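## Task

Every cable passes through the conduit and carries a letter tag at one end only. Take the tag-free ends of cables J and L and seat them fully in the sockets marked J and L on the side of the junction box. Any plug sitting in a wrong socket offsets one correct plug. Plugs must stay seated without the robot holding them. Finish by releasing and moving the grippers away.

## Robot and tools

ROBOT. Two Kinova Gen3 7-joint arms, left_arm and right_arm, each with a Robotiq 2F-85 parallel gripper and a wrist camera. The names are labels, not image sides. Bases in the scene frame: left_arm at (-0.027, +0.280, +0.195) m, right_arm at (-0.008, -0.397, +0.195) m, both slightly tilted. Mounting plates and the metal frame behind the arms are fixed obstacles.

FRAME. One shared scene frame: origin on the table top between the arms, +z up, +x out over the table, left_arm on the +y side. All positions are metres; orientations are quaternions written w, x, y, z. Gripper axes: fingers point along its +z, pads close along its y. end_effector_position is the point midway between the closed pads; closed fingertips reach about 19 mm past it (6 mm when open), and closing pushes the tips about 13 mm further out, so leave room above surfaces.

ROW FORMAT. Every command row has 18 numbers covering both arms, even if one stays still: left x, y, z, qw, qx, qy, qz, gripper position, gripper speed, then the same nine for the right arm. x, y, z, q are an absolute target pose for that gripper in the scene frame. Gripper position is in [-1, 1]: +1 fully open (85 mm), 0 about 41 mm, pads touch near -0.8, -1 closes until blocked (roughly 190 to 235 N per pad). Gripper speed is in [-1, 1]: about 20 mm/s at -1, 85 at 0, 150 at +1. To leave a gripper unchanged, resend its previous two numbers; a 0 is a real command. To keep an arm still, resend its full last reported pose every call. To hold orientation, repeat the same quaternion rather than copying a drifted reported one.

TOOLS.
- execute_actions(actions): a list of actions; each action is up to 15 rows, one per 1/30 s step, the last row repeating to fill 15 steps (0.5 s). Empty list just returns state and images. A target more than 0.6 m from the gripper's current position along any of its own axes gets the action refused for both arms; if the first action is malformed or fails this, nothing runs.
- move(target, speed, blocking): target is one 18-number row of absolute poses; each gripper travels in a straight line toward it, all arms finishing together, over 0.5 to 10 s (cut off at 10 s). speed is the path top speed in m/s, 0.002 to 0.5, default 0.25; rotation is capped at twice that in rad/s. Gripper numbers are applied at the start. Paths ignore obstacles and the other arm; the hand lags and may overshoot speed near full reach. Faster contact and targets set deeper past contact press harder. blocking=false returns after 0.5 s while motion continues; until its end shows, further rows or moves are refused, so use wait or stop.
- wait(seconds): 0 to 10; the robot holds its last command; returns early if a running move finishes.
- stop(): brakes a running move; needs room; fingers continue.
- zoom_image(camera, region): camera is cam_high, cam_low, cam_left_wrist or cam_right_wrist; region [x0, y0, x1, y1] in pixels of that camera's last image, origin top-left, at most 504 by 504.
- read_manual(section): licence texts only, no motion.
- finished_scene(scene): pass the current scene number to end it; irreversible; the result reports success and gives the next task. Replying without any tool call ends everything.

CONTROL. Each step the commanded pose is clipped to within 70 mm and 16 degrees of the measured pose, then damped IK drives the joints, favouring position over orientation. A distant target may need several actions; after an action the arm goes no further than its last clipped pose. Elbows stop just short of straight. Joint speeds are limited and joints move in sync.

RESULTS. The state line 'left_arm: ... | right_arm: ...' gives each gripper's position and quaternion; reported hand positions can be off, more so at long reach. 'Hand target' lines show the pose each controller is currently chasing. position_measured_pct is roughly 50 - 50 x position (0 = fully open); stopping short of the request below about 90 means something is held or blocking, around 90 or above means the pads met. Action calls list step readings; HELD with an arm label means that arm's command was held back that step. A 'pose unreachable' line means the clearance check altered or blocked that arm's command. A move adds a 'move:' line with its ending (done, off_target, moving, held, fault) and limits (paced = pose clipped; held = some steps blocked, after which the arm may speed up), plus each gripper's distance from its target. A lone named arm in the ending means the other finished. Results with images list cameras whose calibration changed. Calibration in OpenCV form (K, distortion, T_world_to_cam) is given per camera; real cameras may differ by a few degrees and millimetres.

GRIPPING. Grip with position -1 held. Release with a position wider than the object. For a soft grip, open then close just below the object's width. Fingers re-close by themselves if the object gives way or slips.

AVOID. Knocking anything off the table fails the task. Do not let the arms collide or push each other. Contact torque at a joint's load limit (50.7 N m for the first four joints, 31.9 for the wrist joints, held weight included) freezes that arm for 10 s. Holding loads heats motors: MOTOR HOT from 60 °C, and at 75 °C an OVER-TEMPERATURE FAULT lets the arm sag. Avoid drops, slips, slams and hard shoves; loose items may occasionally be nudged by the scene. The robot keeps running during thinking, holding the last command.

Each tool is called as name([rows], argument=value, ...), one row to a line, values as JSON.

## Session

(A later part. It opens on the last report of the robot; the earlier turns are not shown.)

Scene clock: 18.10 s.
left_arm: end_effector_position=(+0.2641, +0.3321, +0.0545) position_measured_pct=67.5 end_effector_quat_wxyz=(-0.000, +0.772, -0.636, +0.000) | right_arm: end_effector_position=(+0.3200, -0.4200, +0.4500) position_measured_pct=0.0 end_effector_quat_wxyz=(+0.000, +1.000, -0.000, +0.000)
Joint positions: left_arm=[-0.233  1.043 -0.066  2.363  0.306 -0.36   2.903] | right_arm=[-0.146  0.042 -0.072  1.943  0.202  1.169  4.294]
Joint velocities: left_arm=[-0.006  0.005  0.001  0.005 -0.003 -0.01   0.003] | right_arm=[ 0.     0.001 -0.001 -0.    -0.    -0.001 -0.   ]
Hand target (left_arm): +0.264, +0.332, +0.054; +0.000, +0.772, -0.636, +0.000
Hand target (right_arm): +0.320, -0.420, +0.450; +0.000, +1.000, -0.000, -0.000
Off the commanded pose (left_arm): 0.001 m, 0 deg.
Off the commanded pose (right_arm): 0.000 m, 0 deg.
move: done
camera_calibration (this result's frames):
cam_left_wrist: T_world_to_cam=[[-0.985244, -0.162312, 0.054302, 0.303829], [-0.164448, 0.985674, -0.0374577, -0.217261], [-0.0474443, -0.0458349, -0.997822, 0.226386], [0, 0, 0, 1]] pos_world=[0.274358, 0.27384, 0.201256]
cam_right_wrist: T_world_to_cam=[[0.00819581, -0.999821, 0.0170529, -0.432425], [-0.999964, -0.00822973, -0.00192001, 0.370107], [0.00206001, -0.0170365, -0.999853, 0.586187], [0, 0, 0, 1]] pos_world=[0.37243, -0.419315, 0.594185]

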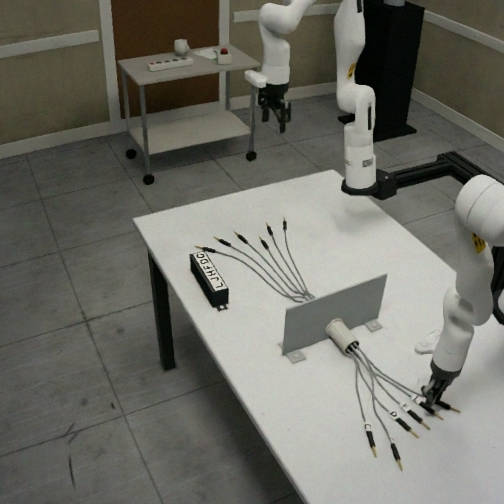

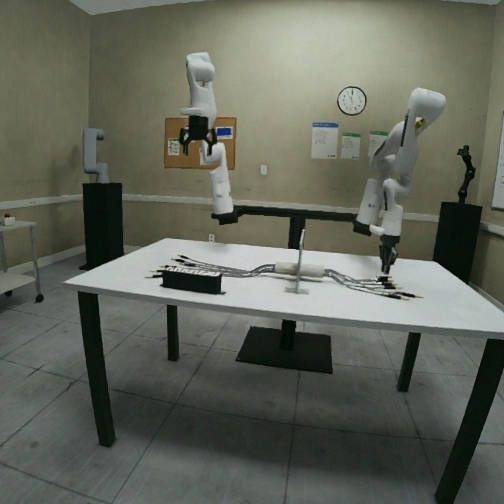

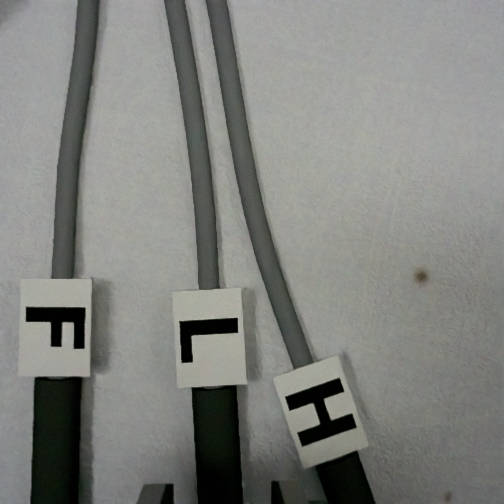

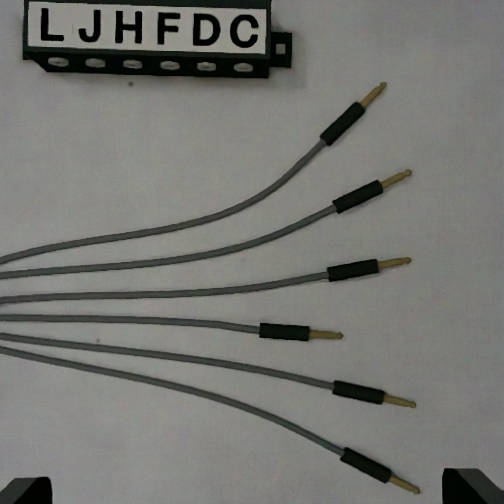

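move(target=[0.264,0.338,0.022,0,0.772,-0.636,0,-0.4,0,0.32,-0.42,0.45,0,1,0,0,1,0], speed=0.08)

move(target=[0.264,0.338,0.022,0,0.772,-0.636,0,-0.65,0,0.32,-0.42,0.45,0,1,0,0,1,0])

move(target=[0.25,0.40,0.024,0,0.772,-0.636,0,-0.65,0,0.32,-0.42,0.45,0,1,0,0,1,0], speed=0.08)

move(target=[0.25,0.40,0.024,0,0.772,-0.636,0,-0.3,0,0.32,-0.42,0.45,0,1,0,0,1,0])

Scene clock: 19.03 s.
left_arm: end_effector_position=(+0.2644, +0.3380, +0.0222) position_measured_pct=69.8 end_effector_quat_wxyz=(-0.000, +0.772, -0.636, +0.000) | right_arm: end_effector_position=(+0.3200, -0.4200, +0.4500) position_measured_pct=0.0 end_effector_quat_wxyz=(-0.000, +1.000, -0.000, +0.000)
Joint positions: left_arm=[-0.277  1.138 -0.056  2.32   0.274 -0.416  2.903] | right_arm=[-0.146  0.042 -0.072  1.943  0.202  1.169  4.294]
Joint velocities: left_arm=[-0.003  0.009  0.    -0.001 -0.001 -0.001  0.001] | right_arm=[-0.001 -0.    -0.    -0.001 -0.     0.001 -0.   ]
Hand target (left_arm): +0.264, +0.338, +0.022; -0.000, +0.772, -0.636, +0.000
Hand target (right_arm): +0.320, -0.420, +0.450; -0.000, +1.000, +0.000, -0.000
Off the commanded pose (left_arm): 0.000 m, 0 deg.
Off the commanded pose (right_arm): 0.000 m, 0 deg.
move: done
camera_calibration (this result's frames):
cam_left_wrist: T_world_to_cam=[[-0.985245, -0.162452, 0.0538617, 0.306876], [-0.164551, 0.98567, -0.0371107, -0.224211], [-0.0470611, -0.0454261, -0.997859, 0.194224], [0, 0, 0, 1]] pos_world=[0.274594, 0.279674, 0.168959]
cam_right_wrist: T_world_to_cam=[[0.00819559, -0.999821, 0.0170528, -0.432425], [-0.999964, -0.00822952, -0.00192031, 0.370107], [0.0020603, -0.0170364, -0.999853, 0.586187], [0, 0, 0, 1]] pos_world=[0.37243, -0.419315, 0.594185]

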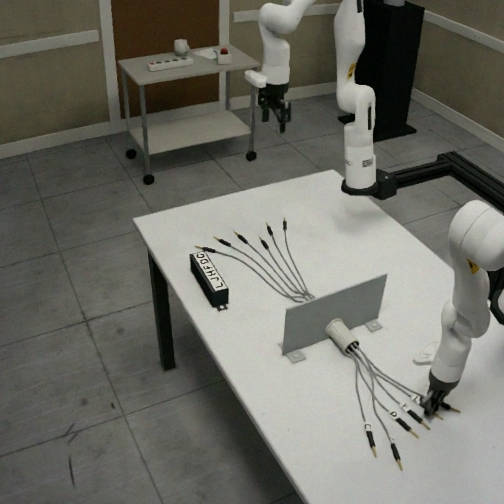

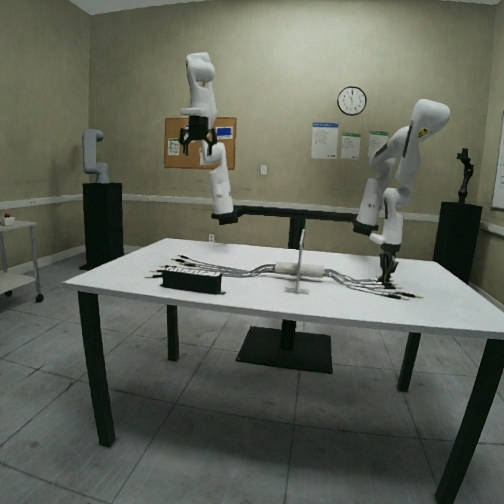

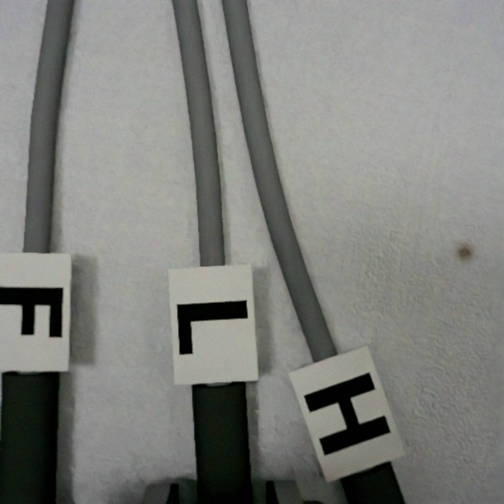

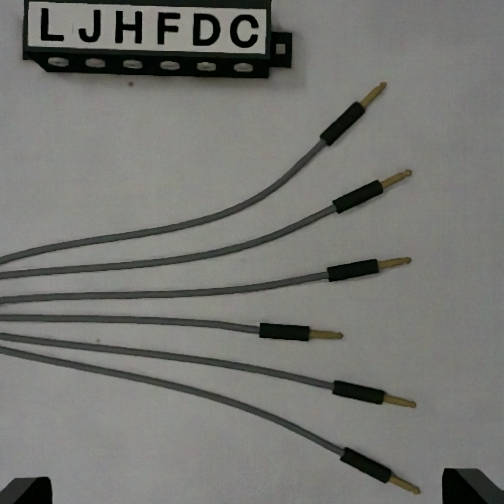

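Scene clock: 19.73 s.
left_arm: end_effector_position=(+0.2644, +0.3380, +0.0223) position_measured_pct=79.8 end_effector_quat_wxyz=(-0.000, +0.772, -0.636, +0.000) | right_arm: end_effector_position=(+0.3200, -0.4200, +0.4500) position_measured_pct=0.0 end_effector_quat_wxyz=(-0.000, +1.000, -0.000, +0.000)
Joint positions: left_arm=[-0.278  1.137 -0.056  2.32   0.274 -0.416  2.903] | right_arm=[-0.146  0.042 -0.072  1.943  0.202  1.169  4.294]
Joint velocities: left_arm=[-0.    -0.001 -0.     0.     0.    -0.     0.   ] | right_arm=[ 0.     0.     0.001  0.001 -0.001 -0.001  0.   ]
Hand target (left_arm): +0.264, +0.338, +0.022; +0.000, +0.772, -0.636, +0.000
Hand target (right_arm): +0.320, -0.420, +0.450; +0.000, +1.000, -0.000, -0.000
Off the commanded pose (left_arm): 0.000 m, 0 deg.
Off the commanded pose (right_arm): 0.000 m, 0 deg.
move: done
camera_calibration (this result's frames):
cam_left_wrist: T_world_to_cam=[[-0.985275, -0.162313, 0.0537294, 0.306808], [-0.16441, 0.98569, -0.0372053, -0.224251], [-0.0469216, -0.0454911, -0.997862, 0.194316], [0, 0, 0, 1]] pos_world=[0.274539, 0.27968, 0.169073]
cam_right_wrist: T_world_to_cam=[[0.00819528, -0.999821, 0.0170527, -0.432425], [-0.999964, -0.0082292, -0.00192024, 0.370107], [0.00206023, -0.0170364, -0.999853, 0.586187], [0, 0, 0, 1]] pos_world=[0.37243, -0.419316, 0.594185]

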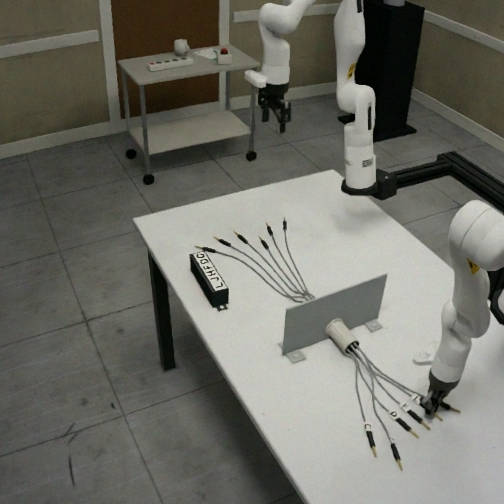

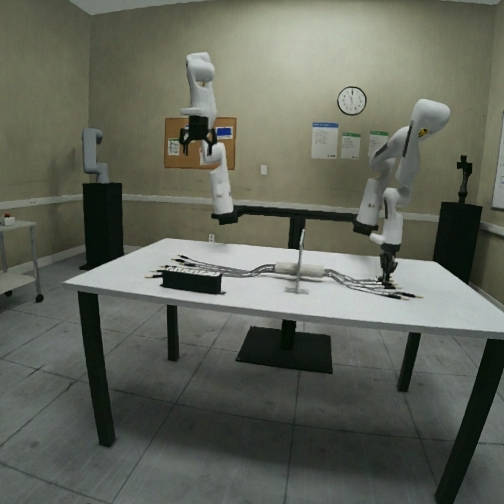

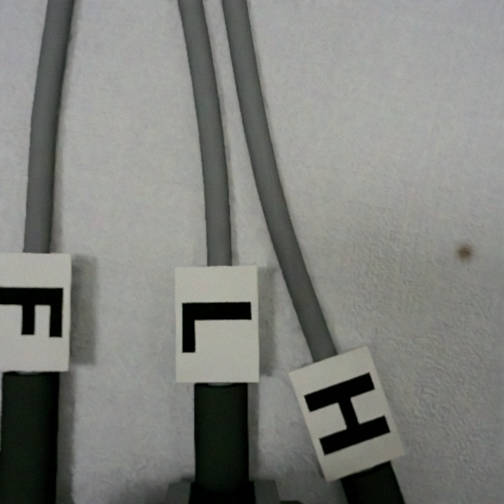

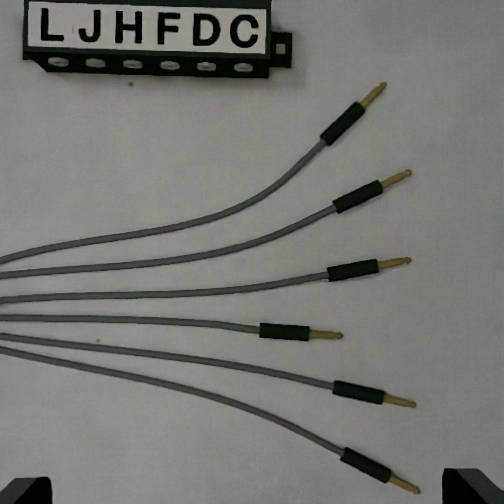

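Scene clock: 20.87 s.
left_arm: end_effector_position=(+0.2503, +0.4000, +0.0239) position_measured_pct=79.8 end_effector_quat_wxyz=(-0.000, +0.771, -0.636, -0.000) | right_arm: end_effector_position=(+0.3200, -0.4200, +0.4500) position_measured_pct=0.0 end_effector_quat_wxyz=(+0.000, +1.000, -0.000, +0.000)
Joint positions: left_arm=[-0.465  1.102 -0.098  2.334  0.133 -0.414  2.828] | right_arm=[-0.146  0.042 -0.072  1.943  0.202  1.169  4.294]
Joint velocities: left_arm=[-0.009 -0.002  0.001 -0.    -0.005  0.002  0.001] | right_arm=[ 0.    -0.    -0.001  0.001 -0.001 -0.     0.   ]
Hand target (left_arm): +0.250, +0.401, +0.024; -0.000, +0.772, -0.636, -0.000
Hand target (right_arm): +0.320, -0.420, +0.450; +0.000, +1.000, +0.000, -0.000
Off the commanded pose (left_arm): 0.000 m, 0 deg.
Off the commanded pose (right_arm): 0.000 m, 0 deg.
move: done
camera_calibration (this result's frames):
cam_left_wrist: T_world_to_cam=[[-0.98549, -0.160761, 0.0544461, 0.302321], [-0.162861, 0.985971, -0.0365791, -0.288121], [-0.0478018, -0.0449155, -0.997846, 0.198054], [0, 0, 0, 1]] pos_world=[0.260479, 0.341576, 0.170628]
cam_right_wrist: T_world_to_cam=[[0.00819613, -0.999821, 0.0170529, -0.432425], [-0.999964, -0.00823006, -0.00192038, 0.370107], [0.00206038, -0.0170365, -0.999853, 0.586187], [0, 0, 0, 1]] pos_world=[0.37243, -0.419315, 0.594185]

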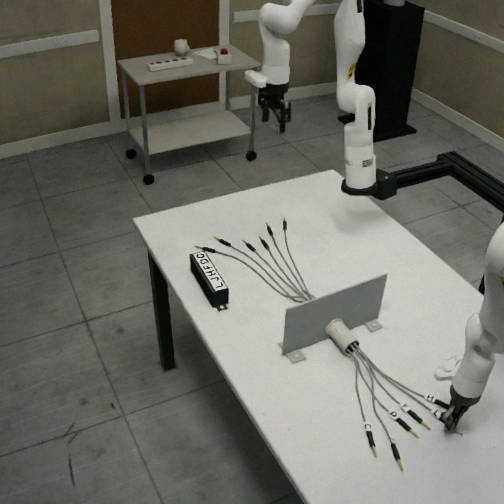

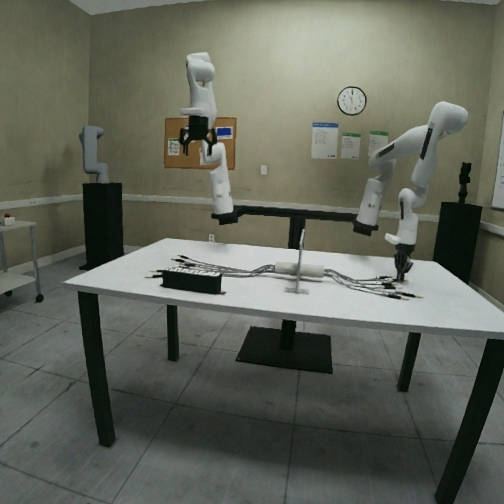

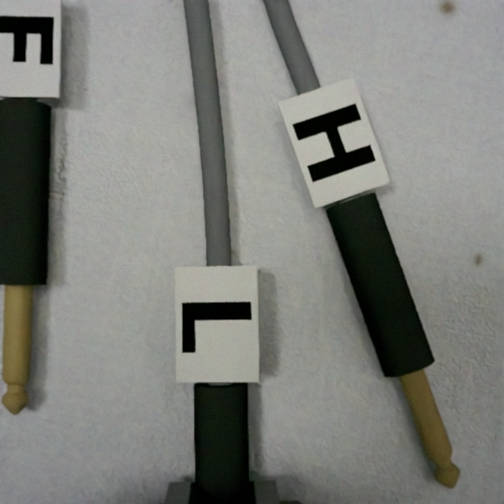

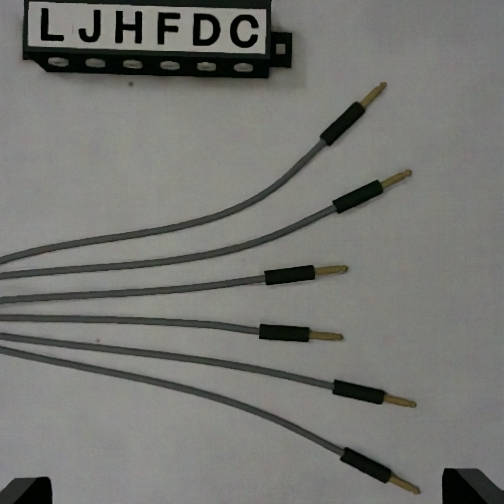

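Scene clock: 21.57 s.
left_arm: end_effector_position=(+0.2500, +0.4000, +0.0240) position_measured_pct=65.1 end_effector_quat_wxyz=(-0.000, +0.772, -0.636, -0.000) | right_arm: end_effector_position=(+0.3200, -0.4200, +0.4500) position_measured_pct=0.0 end_effector_quat_wxyz=(+0.000, +1.000, -0.000, +0.000)
Joint positions: left_arm=[-0.466  1.102 -0.097  2.335  0.133 -0.414  2.829] | right_arm=[-0.146  0.042 -0.072  1.943  0.202  1.169  4.294]
Joint velocities: left_arm=[-0.     0.001 -0.001  0.    -0.    -0.     0.   ] | right_arm=[-0.002  0.001 -0.    -0.     0.    -0.001  0.   ]
Hand target (left_arm): +0.250, +0.400, +0.024; -0.000, +0.772, -0.636, -0.000
Hand target (right_arm): +0.320, -0.420, +0.450; +0.000, +1.000, +0.000, -0.000
Off the commanded pose (left_arm): 0.000 m, 0 deg.
Off the commanded pose (right_arm): 0.000 m, 0 deg.
move: done
camera_calibration (this result's frames):
cam_left_wrist: T_world_to_cam=[[-0.98522, -0.162337, 0.0546686, 0.302592], [-0.164472, 0.985684, -0.0370917, -0.287649], [-0.0478646, -0.045535, -0.997815, 0.198395], [0, 0, 0, 1]] pos_world=[0.260306, 0.341687, 0.17075]
cam_right_wrist: T_world_to_cam=[[0.0081964, -0.999821, 0.0170528, -0.432425], [-0.999964, -0.00823032, -0.00192005, 0.370107], [0.00206006, -0.0170365, -0.999853, 0.586187], [0, 0, 0, 1]] pos_world=[0.37243, -0.419315, 0.594185]

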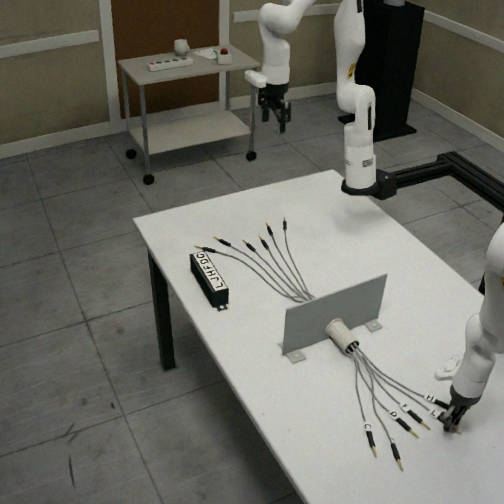

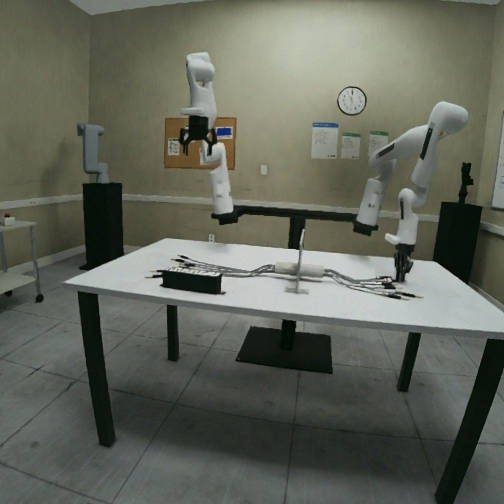

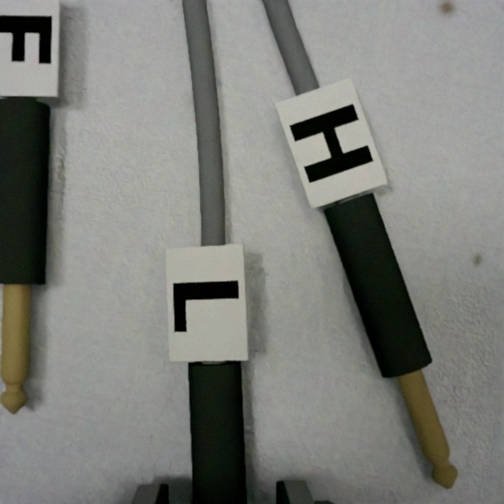

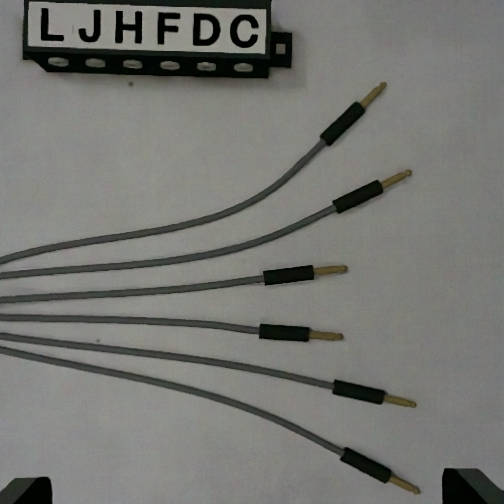

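move(target=[0.25,0.40,0.15,0,0.772,-0.636,0,-0.3,0,0.3535,-0.447,0.07,0.173,0.718,-0.646,0.192,-0.3,0])

Scene clock: 25.30 s.
left_arm: end_effector_position=(+0.2497, +0.4003, +0.1502) position_measured_pct=65.1 end_effector_quat_wxyz=(-0.000, +0.771, -0.636, -0.000) | right_arm: end_effector_position=(+0.3542, -0.4478, +0.0710) position_measured_pct=65.1 end_effector_quat_wxyz=(+0.173, +0.717, -0.646, +0.194)
Joint positions: left_arm=[-0.328  0.682 -0.204  2.44   0.183 -0.085  2.794] | right_arm=[-0.643  1.233  0.433  2.081  0.997  0.282  1.674]
Joint velocities: left_arm=[ 0.002 -0.002 -0.002 -0.    -0.001  0.    -0.   ] | right_arm=[-0.     0.008  0.    -0.001 -0.    -0.    -0.002]
Hand target (left_arm): +0.250, +0.400, +0.150; -0.000, +0.771, -0.636, -0.000
Hand target (right_arm): +0.354, -0.448, +0.071; +0.173, +0.717, -0.646, +0.194
Off the commanded pose (left_arm): 0.000 m, 0 deg.
Off the commanded pose (right_arm): 0.001 m, 0 deg.
move: done
camera_calibration (this result's frames):
cam_left_wrist: T_world_to_cam=[[-0.985346, -0.161382, 0.0552183, 0.294983], [-0.163506, 0.985872, -0.0363529, -0.283723], [-0.0485715, -0.0448487, -0.997812, 0.324238], [0, 0, 0, 1]] pos_world=[0.260019, 0.341861, 0.296926]
cam_right_wrist: T_world_to_cam=[[-0.994548, -0.103123, 0.0155156, 0.302792], [-0.0968665, 0.858425, -0.50371, 0.507231], [0.0386249, -0.502467, -0.863733, -0.0333091], [0, 0, 0, 1]] pos_world=[0.351561, -0.420932, 0.222029]

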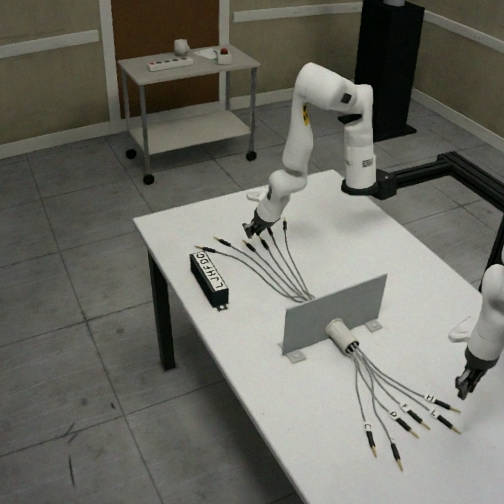

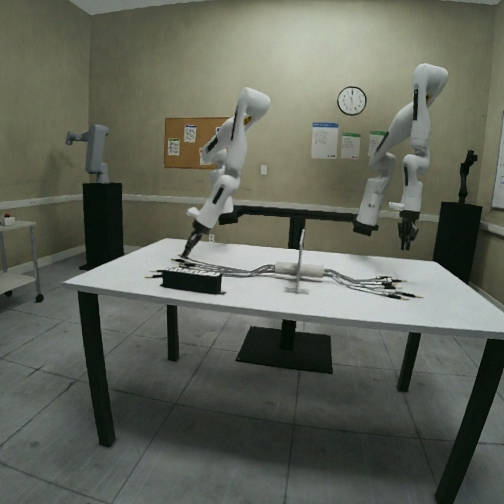

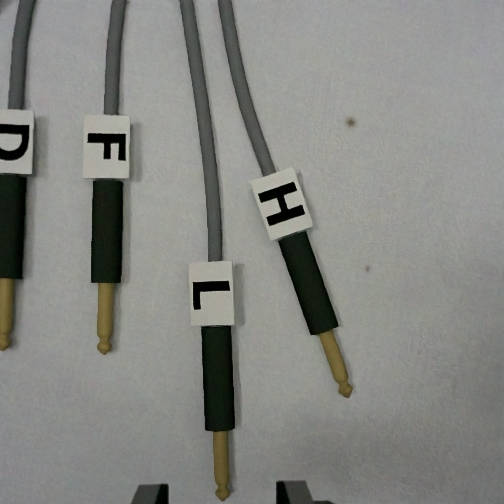

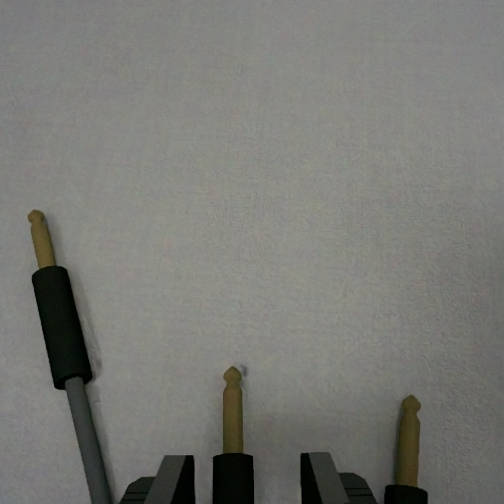

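move(target=[0.25,0.40,0.15,0,0.772,-0.636,0,-0.3,0,0.357,-0.438,0.024,0.173,0.718,-0.646,0.192,-0.3,0], speed=0.08)

move(target=[0.25,0.40,0.15,0,0.772,-0.636,0,-0.3,0,0.357,-0.438,0.024,0.173,0.718,-0.646,0.192,-1,0])

move(target=[0.25,0.40,0.15,0,0.772,-0.636,0,-0.3,0,0.357,-0.42,0.08,0.173,0.718,-0.646,0.192,-1,0], speed=0.15)

move(target=[0.25,0.40,0.15,0,0.772,-0.636,0,-0.3,0,0.42,-0.262,0.06,0.003,0.966,-0.012,0.259,-1,0], speed=0.2)

Scene clock: 26.37 s.
left_arm: end_effector_position=(+0.2500, +0.4000, +0.1500) position_measured_pct=65.1 end_effector_quat_wxyz=(-0.000, +0.772, -0.636, +0.000) | right_arm: end_effector_position=(+0.3573, -0.4379, +0.0243) position_measured_pct=65.1 end_effector_quat_wxyz=(+0.173, +0.718, -0.646, +0.192)
Joint positions: left_arm=[-0.329  0.683 -0.202  2.44   0.183 -0.086  2.795] | right_arm=[-0.642  1.358  0.427  1.996  0.992  0.248  1.63 ]
Joint velocities: left_arm=[ 0.    -0.    -0.001  0.     0.    -0.     0.   ] | right_arm=[ 0.     0.007 -0.001 -0.002  0.    -0.    -0.001]
Hand target (left_arm): +0.250, +0.400, +0.150; -0.000, +0.772, -0.636, +0.000
Hand target (right_arm): +0.357, -0.438, +0.024; +0.173, +0.718, -0.646, +0.192
Off the commanded pose (left_arm): 0.000 m, 0 deg.
Off the commanded pose (right_arm): 0.000 m, 0 deg.
move: done
camera_calibration (this result's frames):
cam_left_wrist: T_world_to_cam=[[-0.985217, -0.162357, 0.0546635, 0.295712], [-0.164492, 0.98568, -0.0370995, -0.282965], [-0.0478573, -0.0455428, -0.997815, 0.324126], [0, 0, 0, 1]] pos_world=[0.260306, 0.341686, 0.296756]
cam_right_wrist: T_world_to_cam=[[-0.994415, -0.103885, 0.0186111, 0.307147], [-0.0992008, 0.859854, -0.50081, 0.476801], [0.036024, -0.499859, -0.865357, -0.066691], [0, 0, 0, 1]] pos_world=[0.355133, -0.411407, 0.175359]

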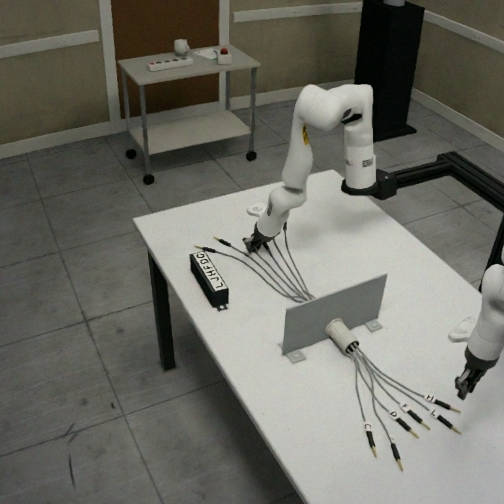

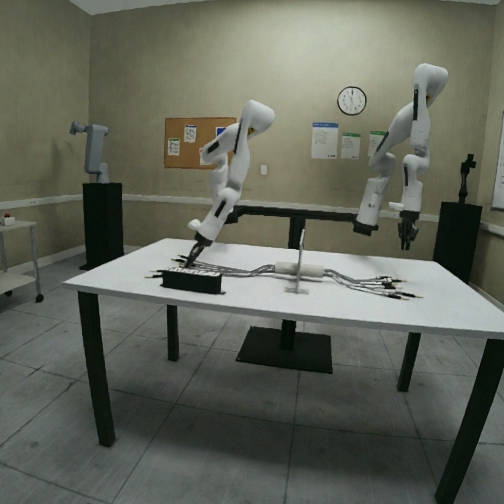

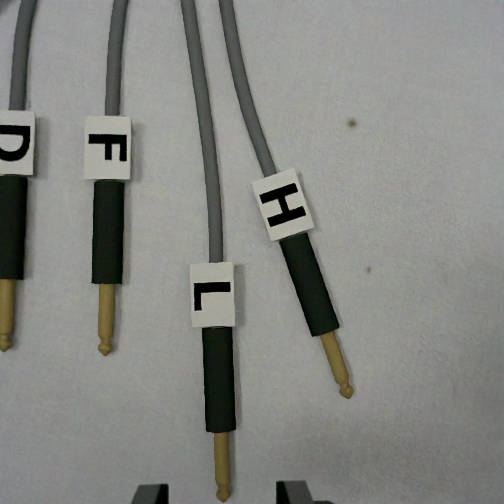

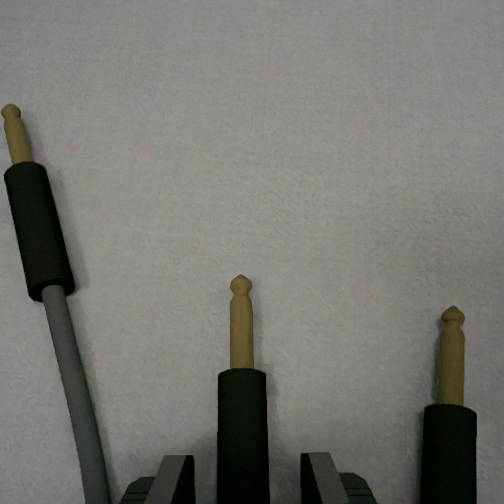

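Scene clock: 27.07 s.
left_arm: end_effector_position=(+0.2500, +0.4000, +0.1500) position_measured_pct=65.1 end_effector_quat_wxyz=(-0.000, +0.772, -0.636, +0.000) | right_arm: end_effector_position=(+0.3574, -0.4379, +0.0247) position_measured_pct=84.1 end_effector_quat_wxyz=(+0.173, +0.718, -0.646, +0.193)
Joint positions: left_arm=[-0.329  0.683 -0.202  2.44   0.183 -0.086  2.795] | right_arm=[-0.643  1.357  0.427  1.997  0.992  0.249  1.63 ]
Joint velocities: left_arm=[ 0.    -0.    -0.002  0.    -0.001  0.     0.   ] | right_arm=[-0.001  0.    -0.     0.002 -0.    -0.001 -0.   ]
Hand target (left_arm): +0.250, +0.400, +0.150; -0.000, +0.772, -0.636, -0.000
Hand target (right_arm): +0.357, -0.438, +0.024; +0.173, +0.718, -0.646, +0.192
Off the commanded pose (left_arm): 0.000 m, 0 deg.
Off the commanded pose (right_arm): 0.001 m, 0 deg.
move: done
camera_calibration (this result's frames):
cam_left_wrist: T_world_to_cam=[[-0.985216, -0.162358, 0.0546722, 0.295709], [-0.164493, 0.98568, -0.0370993, -0.282969], [-0.0478659, -0.045544, -0.997815, 0.324125], [0, 0, 0, 1]] pos_world=[0.260305, 0.341689, 0.296752]
cam_right_wrist: T_world_to_cam=[[-0.994412, -0.103992, 0.0181518, 0.307201], [-0.0990358, 0.859489, -0.501468, 0.476836], [0.0365473, -0.500464, -0.864986, -0.0667322], [0, 0, 0, 1]] pos_world=[0.355147, -0.411286, 0.175819]

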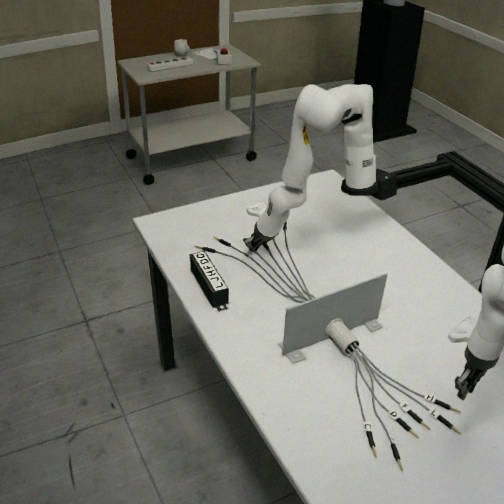

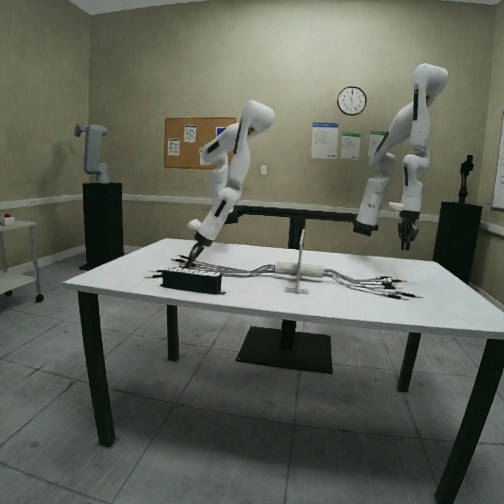

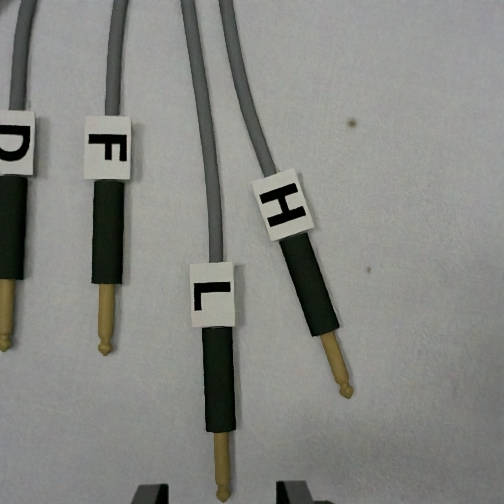

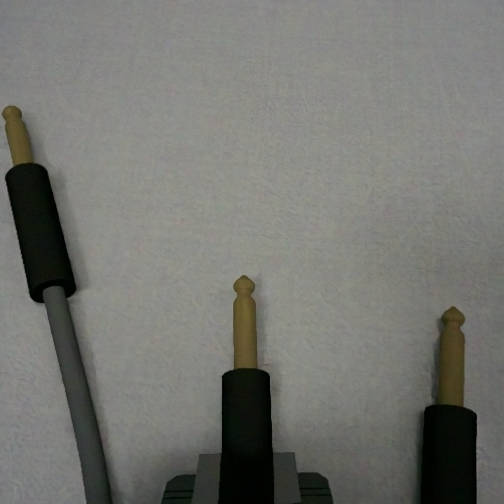

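Scene clock: 27.93 s.
left_arm: end_effector_position=(+0.2500, +0.4000, +0.1500) position_measured_pct=65.1 end_effector_quat_wxyz=(-0.000, +0.772, -0.636, +0.000) | right_arm: end_effector_position=(+0.3565, -0.4202, +0.0797) position_measured_pct=84.1 end_effector_quat_wxyz=(+0.174, +0.718, -0.646, +0.192)
Joint positions: left_arm=[-0.329  0.683 -0.202  2.44   0.183 -0.086  2.795] | right_arm=[-0.635  1.188  0.341  2.04   0.923  0.4    1.732]
Joint velocities: left_arm=[-0.     0.002 -0.    -0.     0.    -0.    -0.   ] | right_arm=[ 0.002 -0.007 -0.001 -0.002 -0.002  0.001  0.003]
Hand target (left_arm): +0.250, +0.400, +0.150; +0.000, +0.772, -0.636, +0.000
Hand target (right_arm): +0.357, -0.420, +0.080; +0.173, +0.718, -0.646, +0.192
Off the commanded pose (left_arm): 0.000 m, 0 deg.
Off the commanded pose (right_arm): 0.001 m, 0 deg.
move: done
camera_calibration (this result's frames):
cam_left_wrist: T_world_to_cam=[[-0.985216, -0.162357, 0.0546724, 0.295708], [-0.164493, 0.98568, -0.0370994, -0.282969], [-0.0478662, -0.0455442, -0.997815, 0.324125], [0, 0, 0, 1]] pos_world=[0.260305, 0.341689, 0.296752]
cam_right_wrist: T_world_to_cam=[[-0.994404, -0.103658, 0.0203994, 0.307141], [-0.0998695, 0.859361, -0.501522, 0.489414], [0.0344564, -0.500752, -0.864905, -0.00976006], [0, 0, 0, 1]] pos_world=[0.354636, -0.393633, 0.230744]

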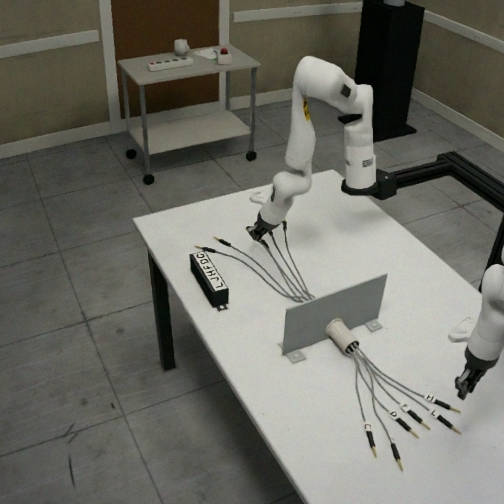

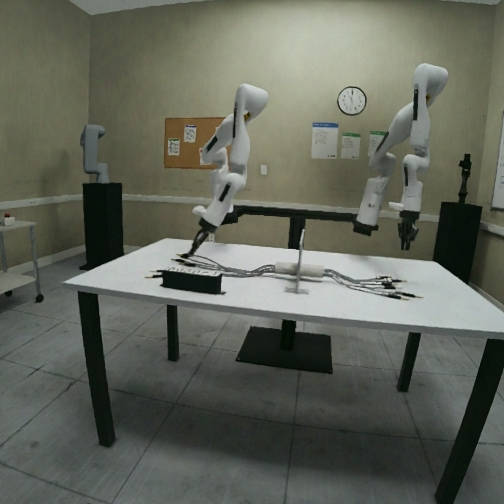

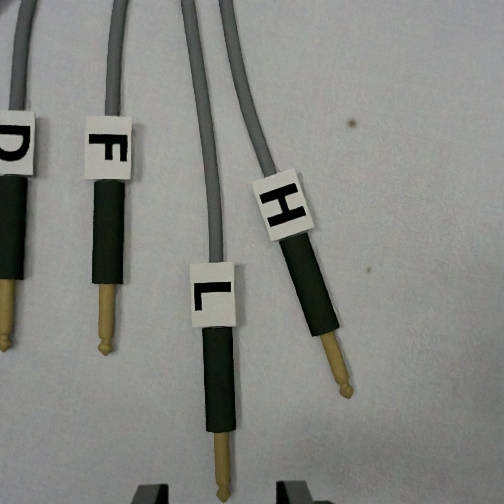

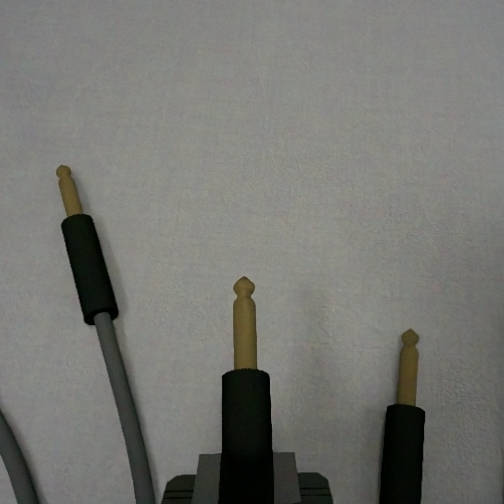

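Scene clock: 31.90 s.
left_arm: end_effector_position=(+0.2500, +0.4000, +0.1500) position_measured_pct=65.1 end_effector_quat_wxyz=(-0.000, +0.772, -0.636, +0.000) | right_arm: end_effector_position=(+0.4212, -0.2610, +0.0607) position_measured_pct=84.1 end_effector_quat_wxyz=(+0.001, +0.965, -0.012, +0.260)
Joint positions: left_arm=[-0.329  0.683 -0.202  2.44   0.183 -0.086  2.795] | right_arm=[-1.354  1.933  1.175  2.218  0.675 -0.997  2.555]
Joint velocities: left_arm=[ 0.     0.001 -0.002  0.    -0.     0.     0.   ] | right_arm=[ 0.003  0.006 -0.     0.002 -0.004 -0.003  0.007]
Hand target (left_arm): +0.250, +0.400, +0.150; +0.000, +0.772, -0.636, +0.000
Hand target (right_arm): +0.421, -0.261, +0.061; +0.001, +0.965, -0.012, +0.260
Off the commanded pose (left_arm): 0.000 m, 0 deg.
Off the commanded pose (right_arm): 0.002 m, 0 deg.
move: done
camera_calibration (this result's frames):
cam_left_wrist: T_world_to_cam=[[-0.985216, -0.162357, 0.0546725, 0.295708], [-0.164493, 0.98568, -0.0370993, -0.282969], [-0.0478663, -0.045544, -0.997815, 0.324125], [0, 0, 0, 1]] pos_world=[0.260305, 0.341689, 0.296752]
cam_right_wrist: T_world_to_cam=[[-0.0248369, -0.99957, 0.0156115, -0.253582], [-0.863397, 0.0135764, -0.504343, 0.450532], [0.503914, -0.0260052, -0.863362, -0.0225399], [0, 0, 0, 1]] pos_world=[0.394048, -0.260176, 0.211721]

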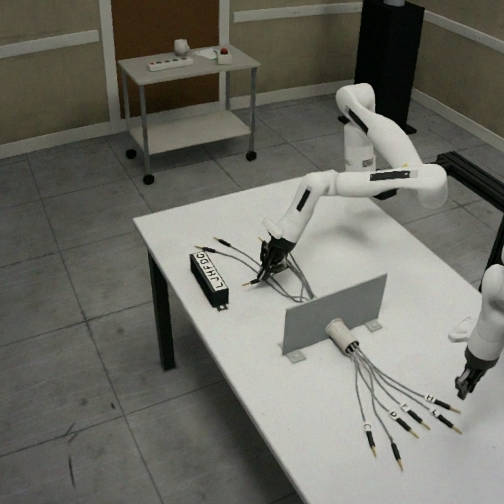

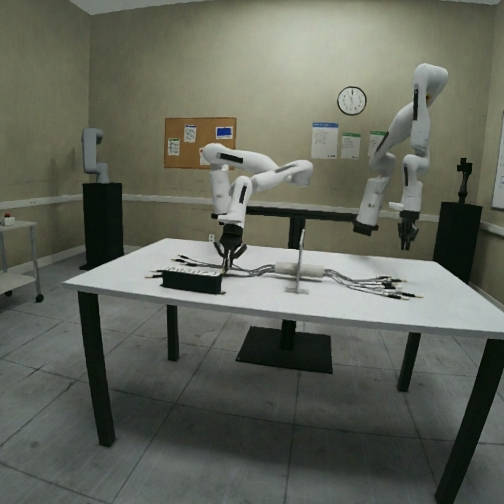

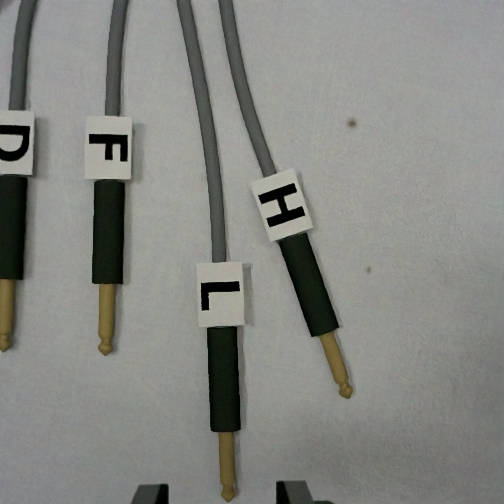

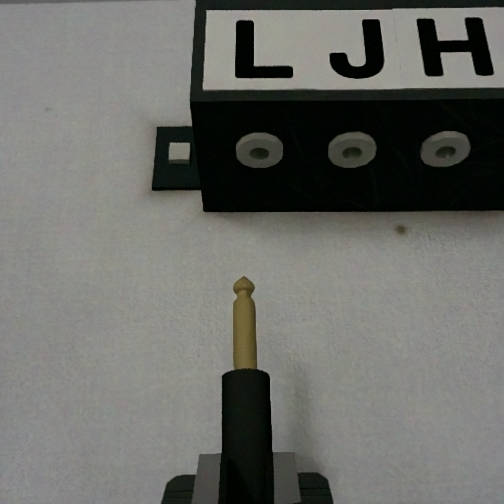

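move(target=[0.25,0.40,0.15,0,0.772,-0.636,0,-0.3,0,0.46,-0.268,0.054,0.003,0.966,-0.012,0.259,-1,0], speed=0.06)

Scene clock: 33.03 s.
left_arm: end_effector_position=(+0.2500, +0.4000, +0.1500) position_measured_pct=65.1 end_effector_quat_wxyz=(-0.000, +0.772, -0.636, +0.000) | right_arm: end_effector_position=(+0.4599, -0.2680, +0.0540) position_measured_pct=84.1 end_effector_quat_wxyz=(+0.003, +0.966, -0.012, +0.259)
Joint positions: left_arm=[-0.329  0.683 -0.202  2.44   0.183 -0.086  2.795] | right_arm=[-1.251  1.931  1.223  2.121  0.715 -0.983  2.557]
Joint velocities: left_arm=[ 0.001  0.     0.001  0.     0.    -0.001 -0.   ] | right_arm=[ 0.004  0.     0.001 -0.001  0.001 -0.    -0.001]
Hand target (left_arm): +0.250, +0.400, +0.150; +0.000, +0.772, -0.636, +0.000
Hand target (right_arm): +0.460, -0.268, +0.054; +0.003, +0.966, -0.012, +0.259
Off the commanded pose (left_arm): 0.000 m, 0 deg.
Off the commanded pose (right_arm): 0.000 m, 0 deg.
move: done
camera_calibration (this result's frames):
cam_left_wrist: T_world_to_cam=[[-0.985216, -0.162357, 0.0546724, 0.295708], [-0.164493, 0.98568, -0.0370994, -0.282969], [-0.0478662, -0.0455441, -0.997815, 0.324125], [0, 0, 0, 1]] pos_world=[0.260305, 0.341689, 0.296752]
cam_right_wrist: T_world_to_cam=[[-0.025849, -0.999487, 0.0189315, -0.259193], [-0.864853, 0.0128612, -0.501861, 0.480956], [0.50136, -0.0293456, -0.864741, -0.0476695], [0, 0, 0, 1]] pos_world=[0.433156, -0.266645, 0.205058]

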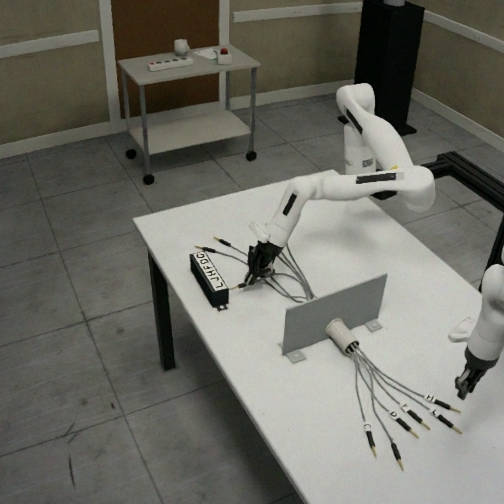

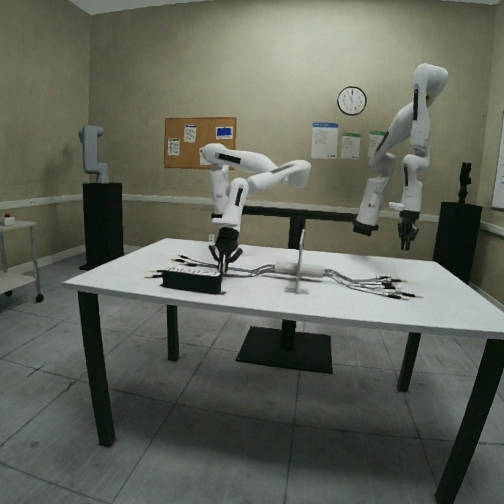

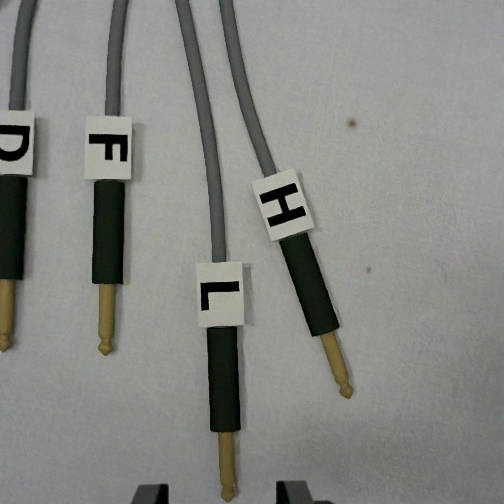

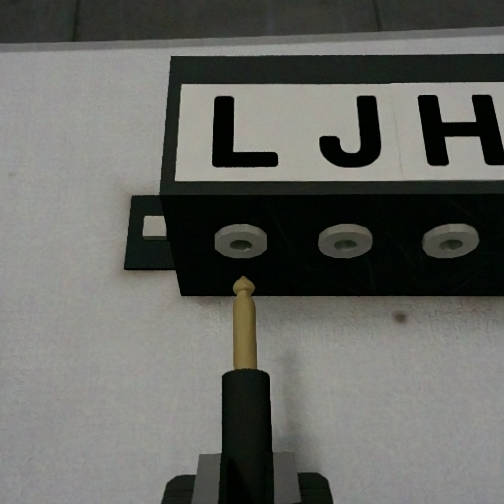

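move(target=[0.25,0.40,0.15,0,0.772,-0.636,0,-0.3,0,0.478,-0.2678,0.055,0.003,0.966,-0.012,0.259,-1,0], speed=0.015)

Scene clock: 34.60 s.
left_arm: end_effector_position=(+0.2500, +0.4000, +0.1500) position_measured_pct=65.1 end_effector_quat_wxyz=(-0.000, +0.772, -0.636, +0.000) | right_arm: end_effector_position=(+0.4691, -0.2682, +0.0505) position_measured_pct=84.1 end_effector_quat_wxyz=(+0.004, +0.968, -0.010, +0.249)
Joint positions: left_arm=[-0.329  0.683 -0.202  2.44   0.183 -0.086  2.795] | right_arm=[-1.218  1.922  1.239  2.083  0.756 -0.981  2.544]
Joint velocities: left_arm=[-0.    -0.001  0.003 -0.    -0.001 -0.001 -0.   ] | right_arm=[-0.002  0.009  0.008 -0.001  0.004 -0.01  -0.011]
Hand target (left_arm): +0.250, +0.400, +0.150; +0.000, +0.772, -0.636, +0.000
Hand target (right_arm): +0.478, -0.268, +0.055; +0.003, +0.966, -0.012, +0.259
Off the commanded pose (left_arm): 0.000 m, 0 deg.
Off the commanded pose (right_arm): 0.010 m, 1 deg.
move: off_target (right_arm)
camera_calibration (this result's frames):
cam_left_wrist: T_world_to_cam=[[-0.985216, -0.162357, 0.0546724, 0.295708], [-0.164492, 0.98568, -0.0370993, -0.282969], [-0.0478662, -0.045544, -0.997815, 0.324125], [0, 0, 0, 1]] pos_world=[0.260305, 0.341689, 0.296752]
cam_right_wrist: T_world_to_cam=[[-0.0230448, -0.999516, 0.0209207, -0.260565], [-0.874537, 0.0100149, -0.484856, 0.490077], [0.484411, -0.0294694, -0.874344, -0.0469085], [0, 0, 0, 1]] pos_world=[0.445309, -0.266729, 0.202054]

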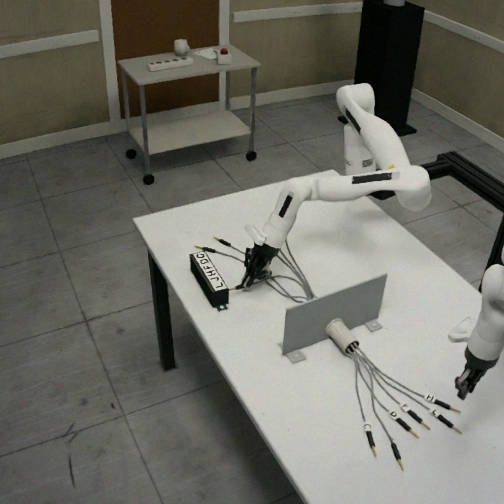

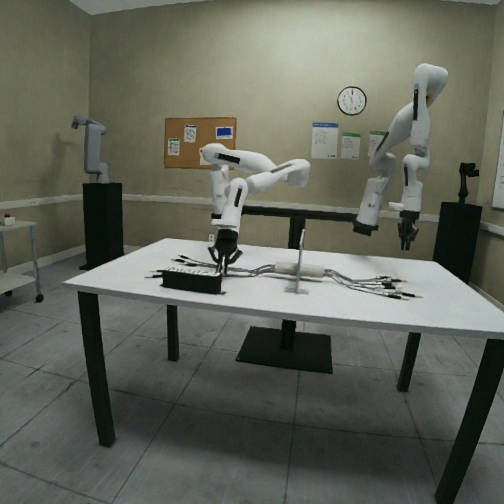

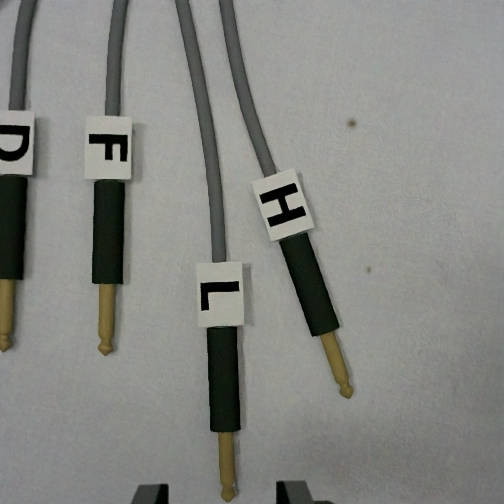

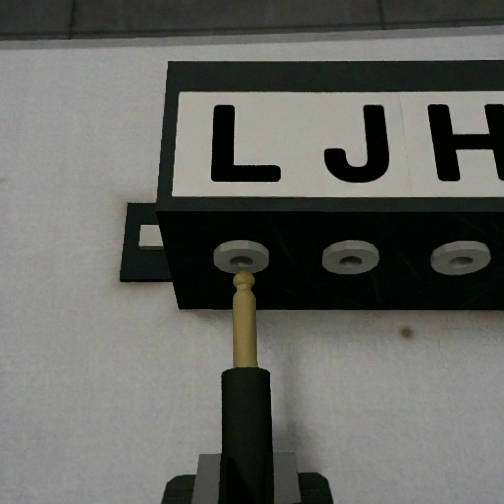

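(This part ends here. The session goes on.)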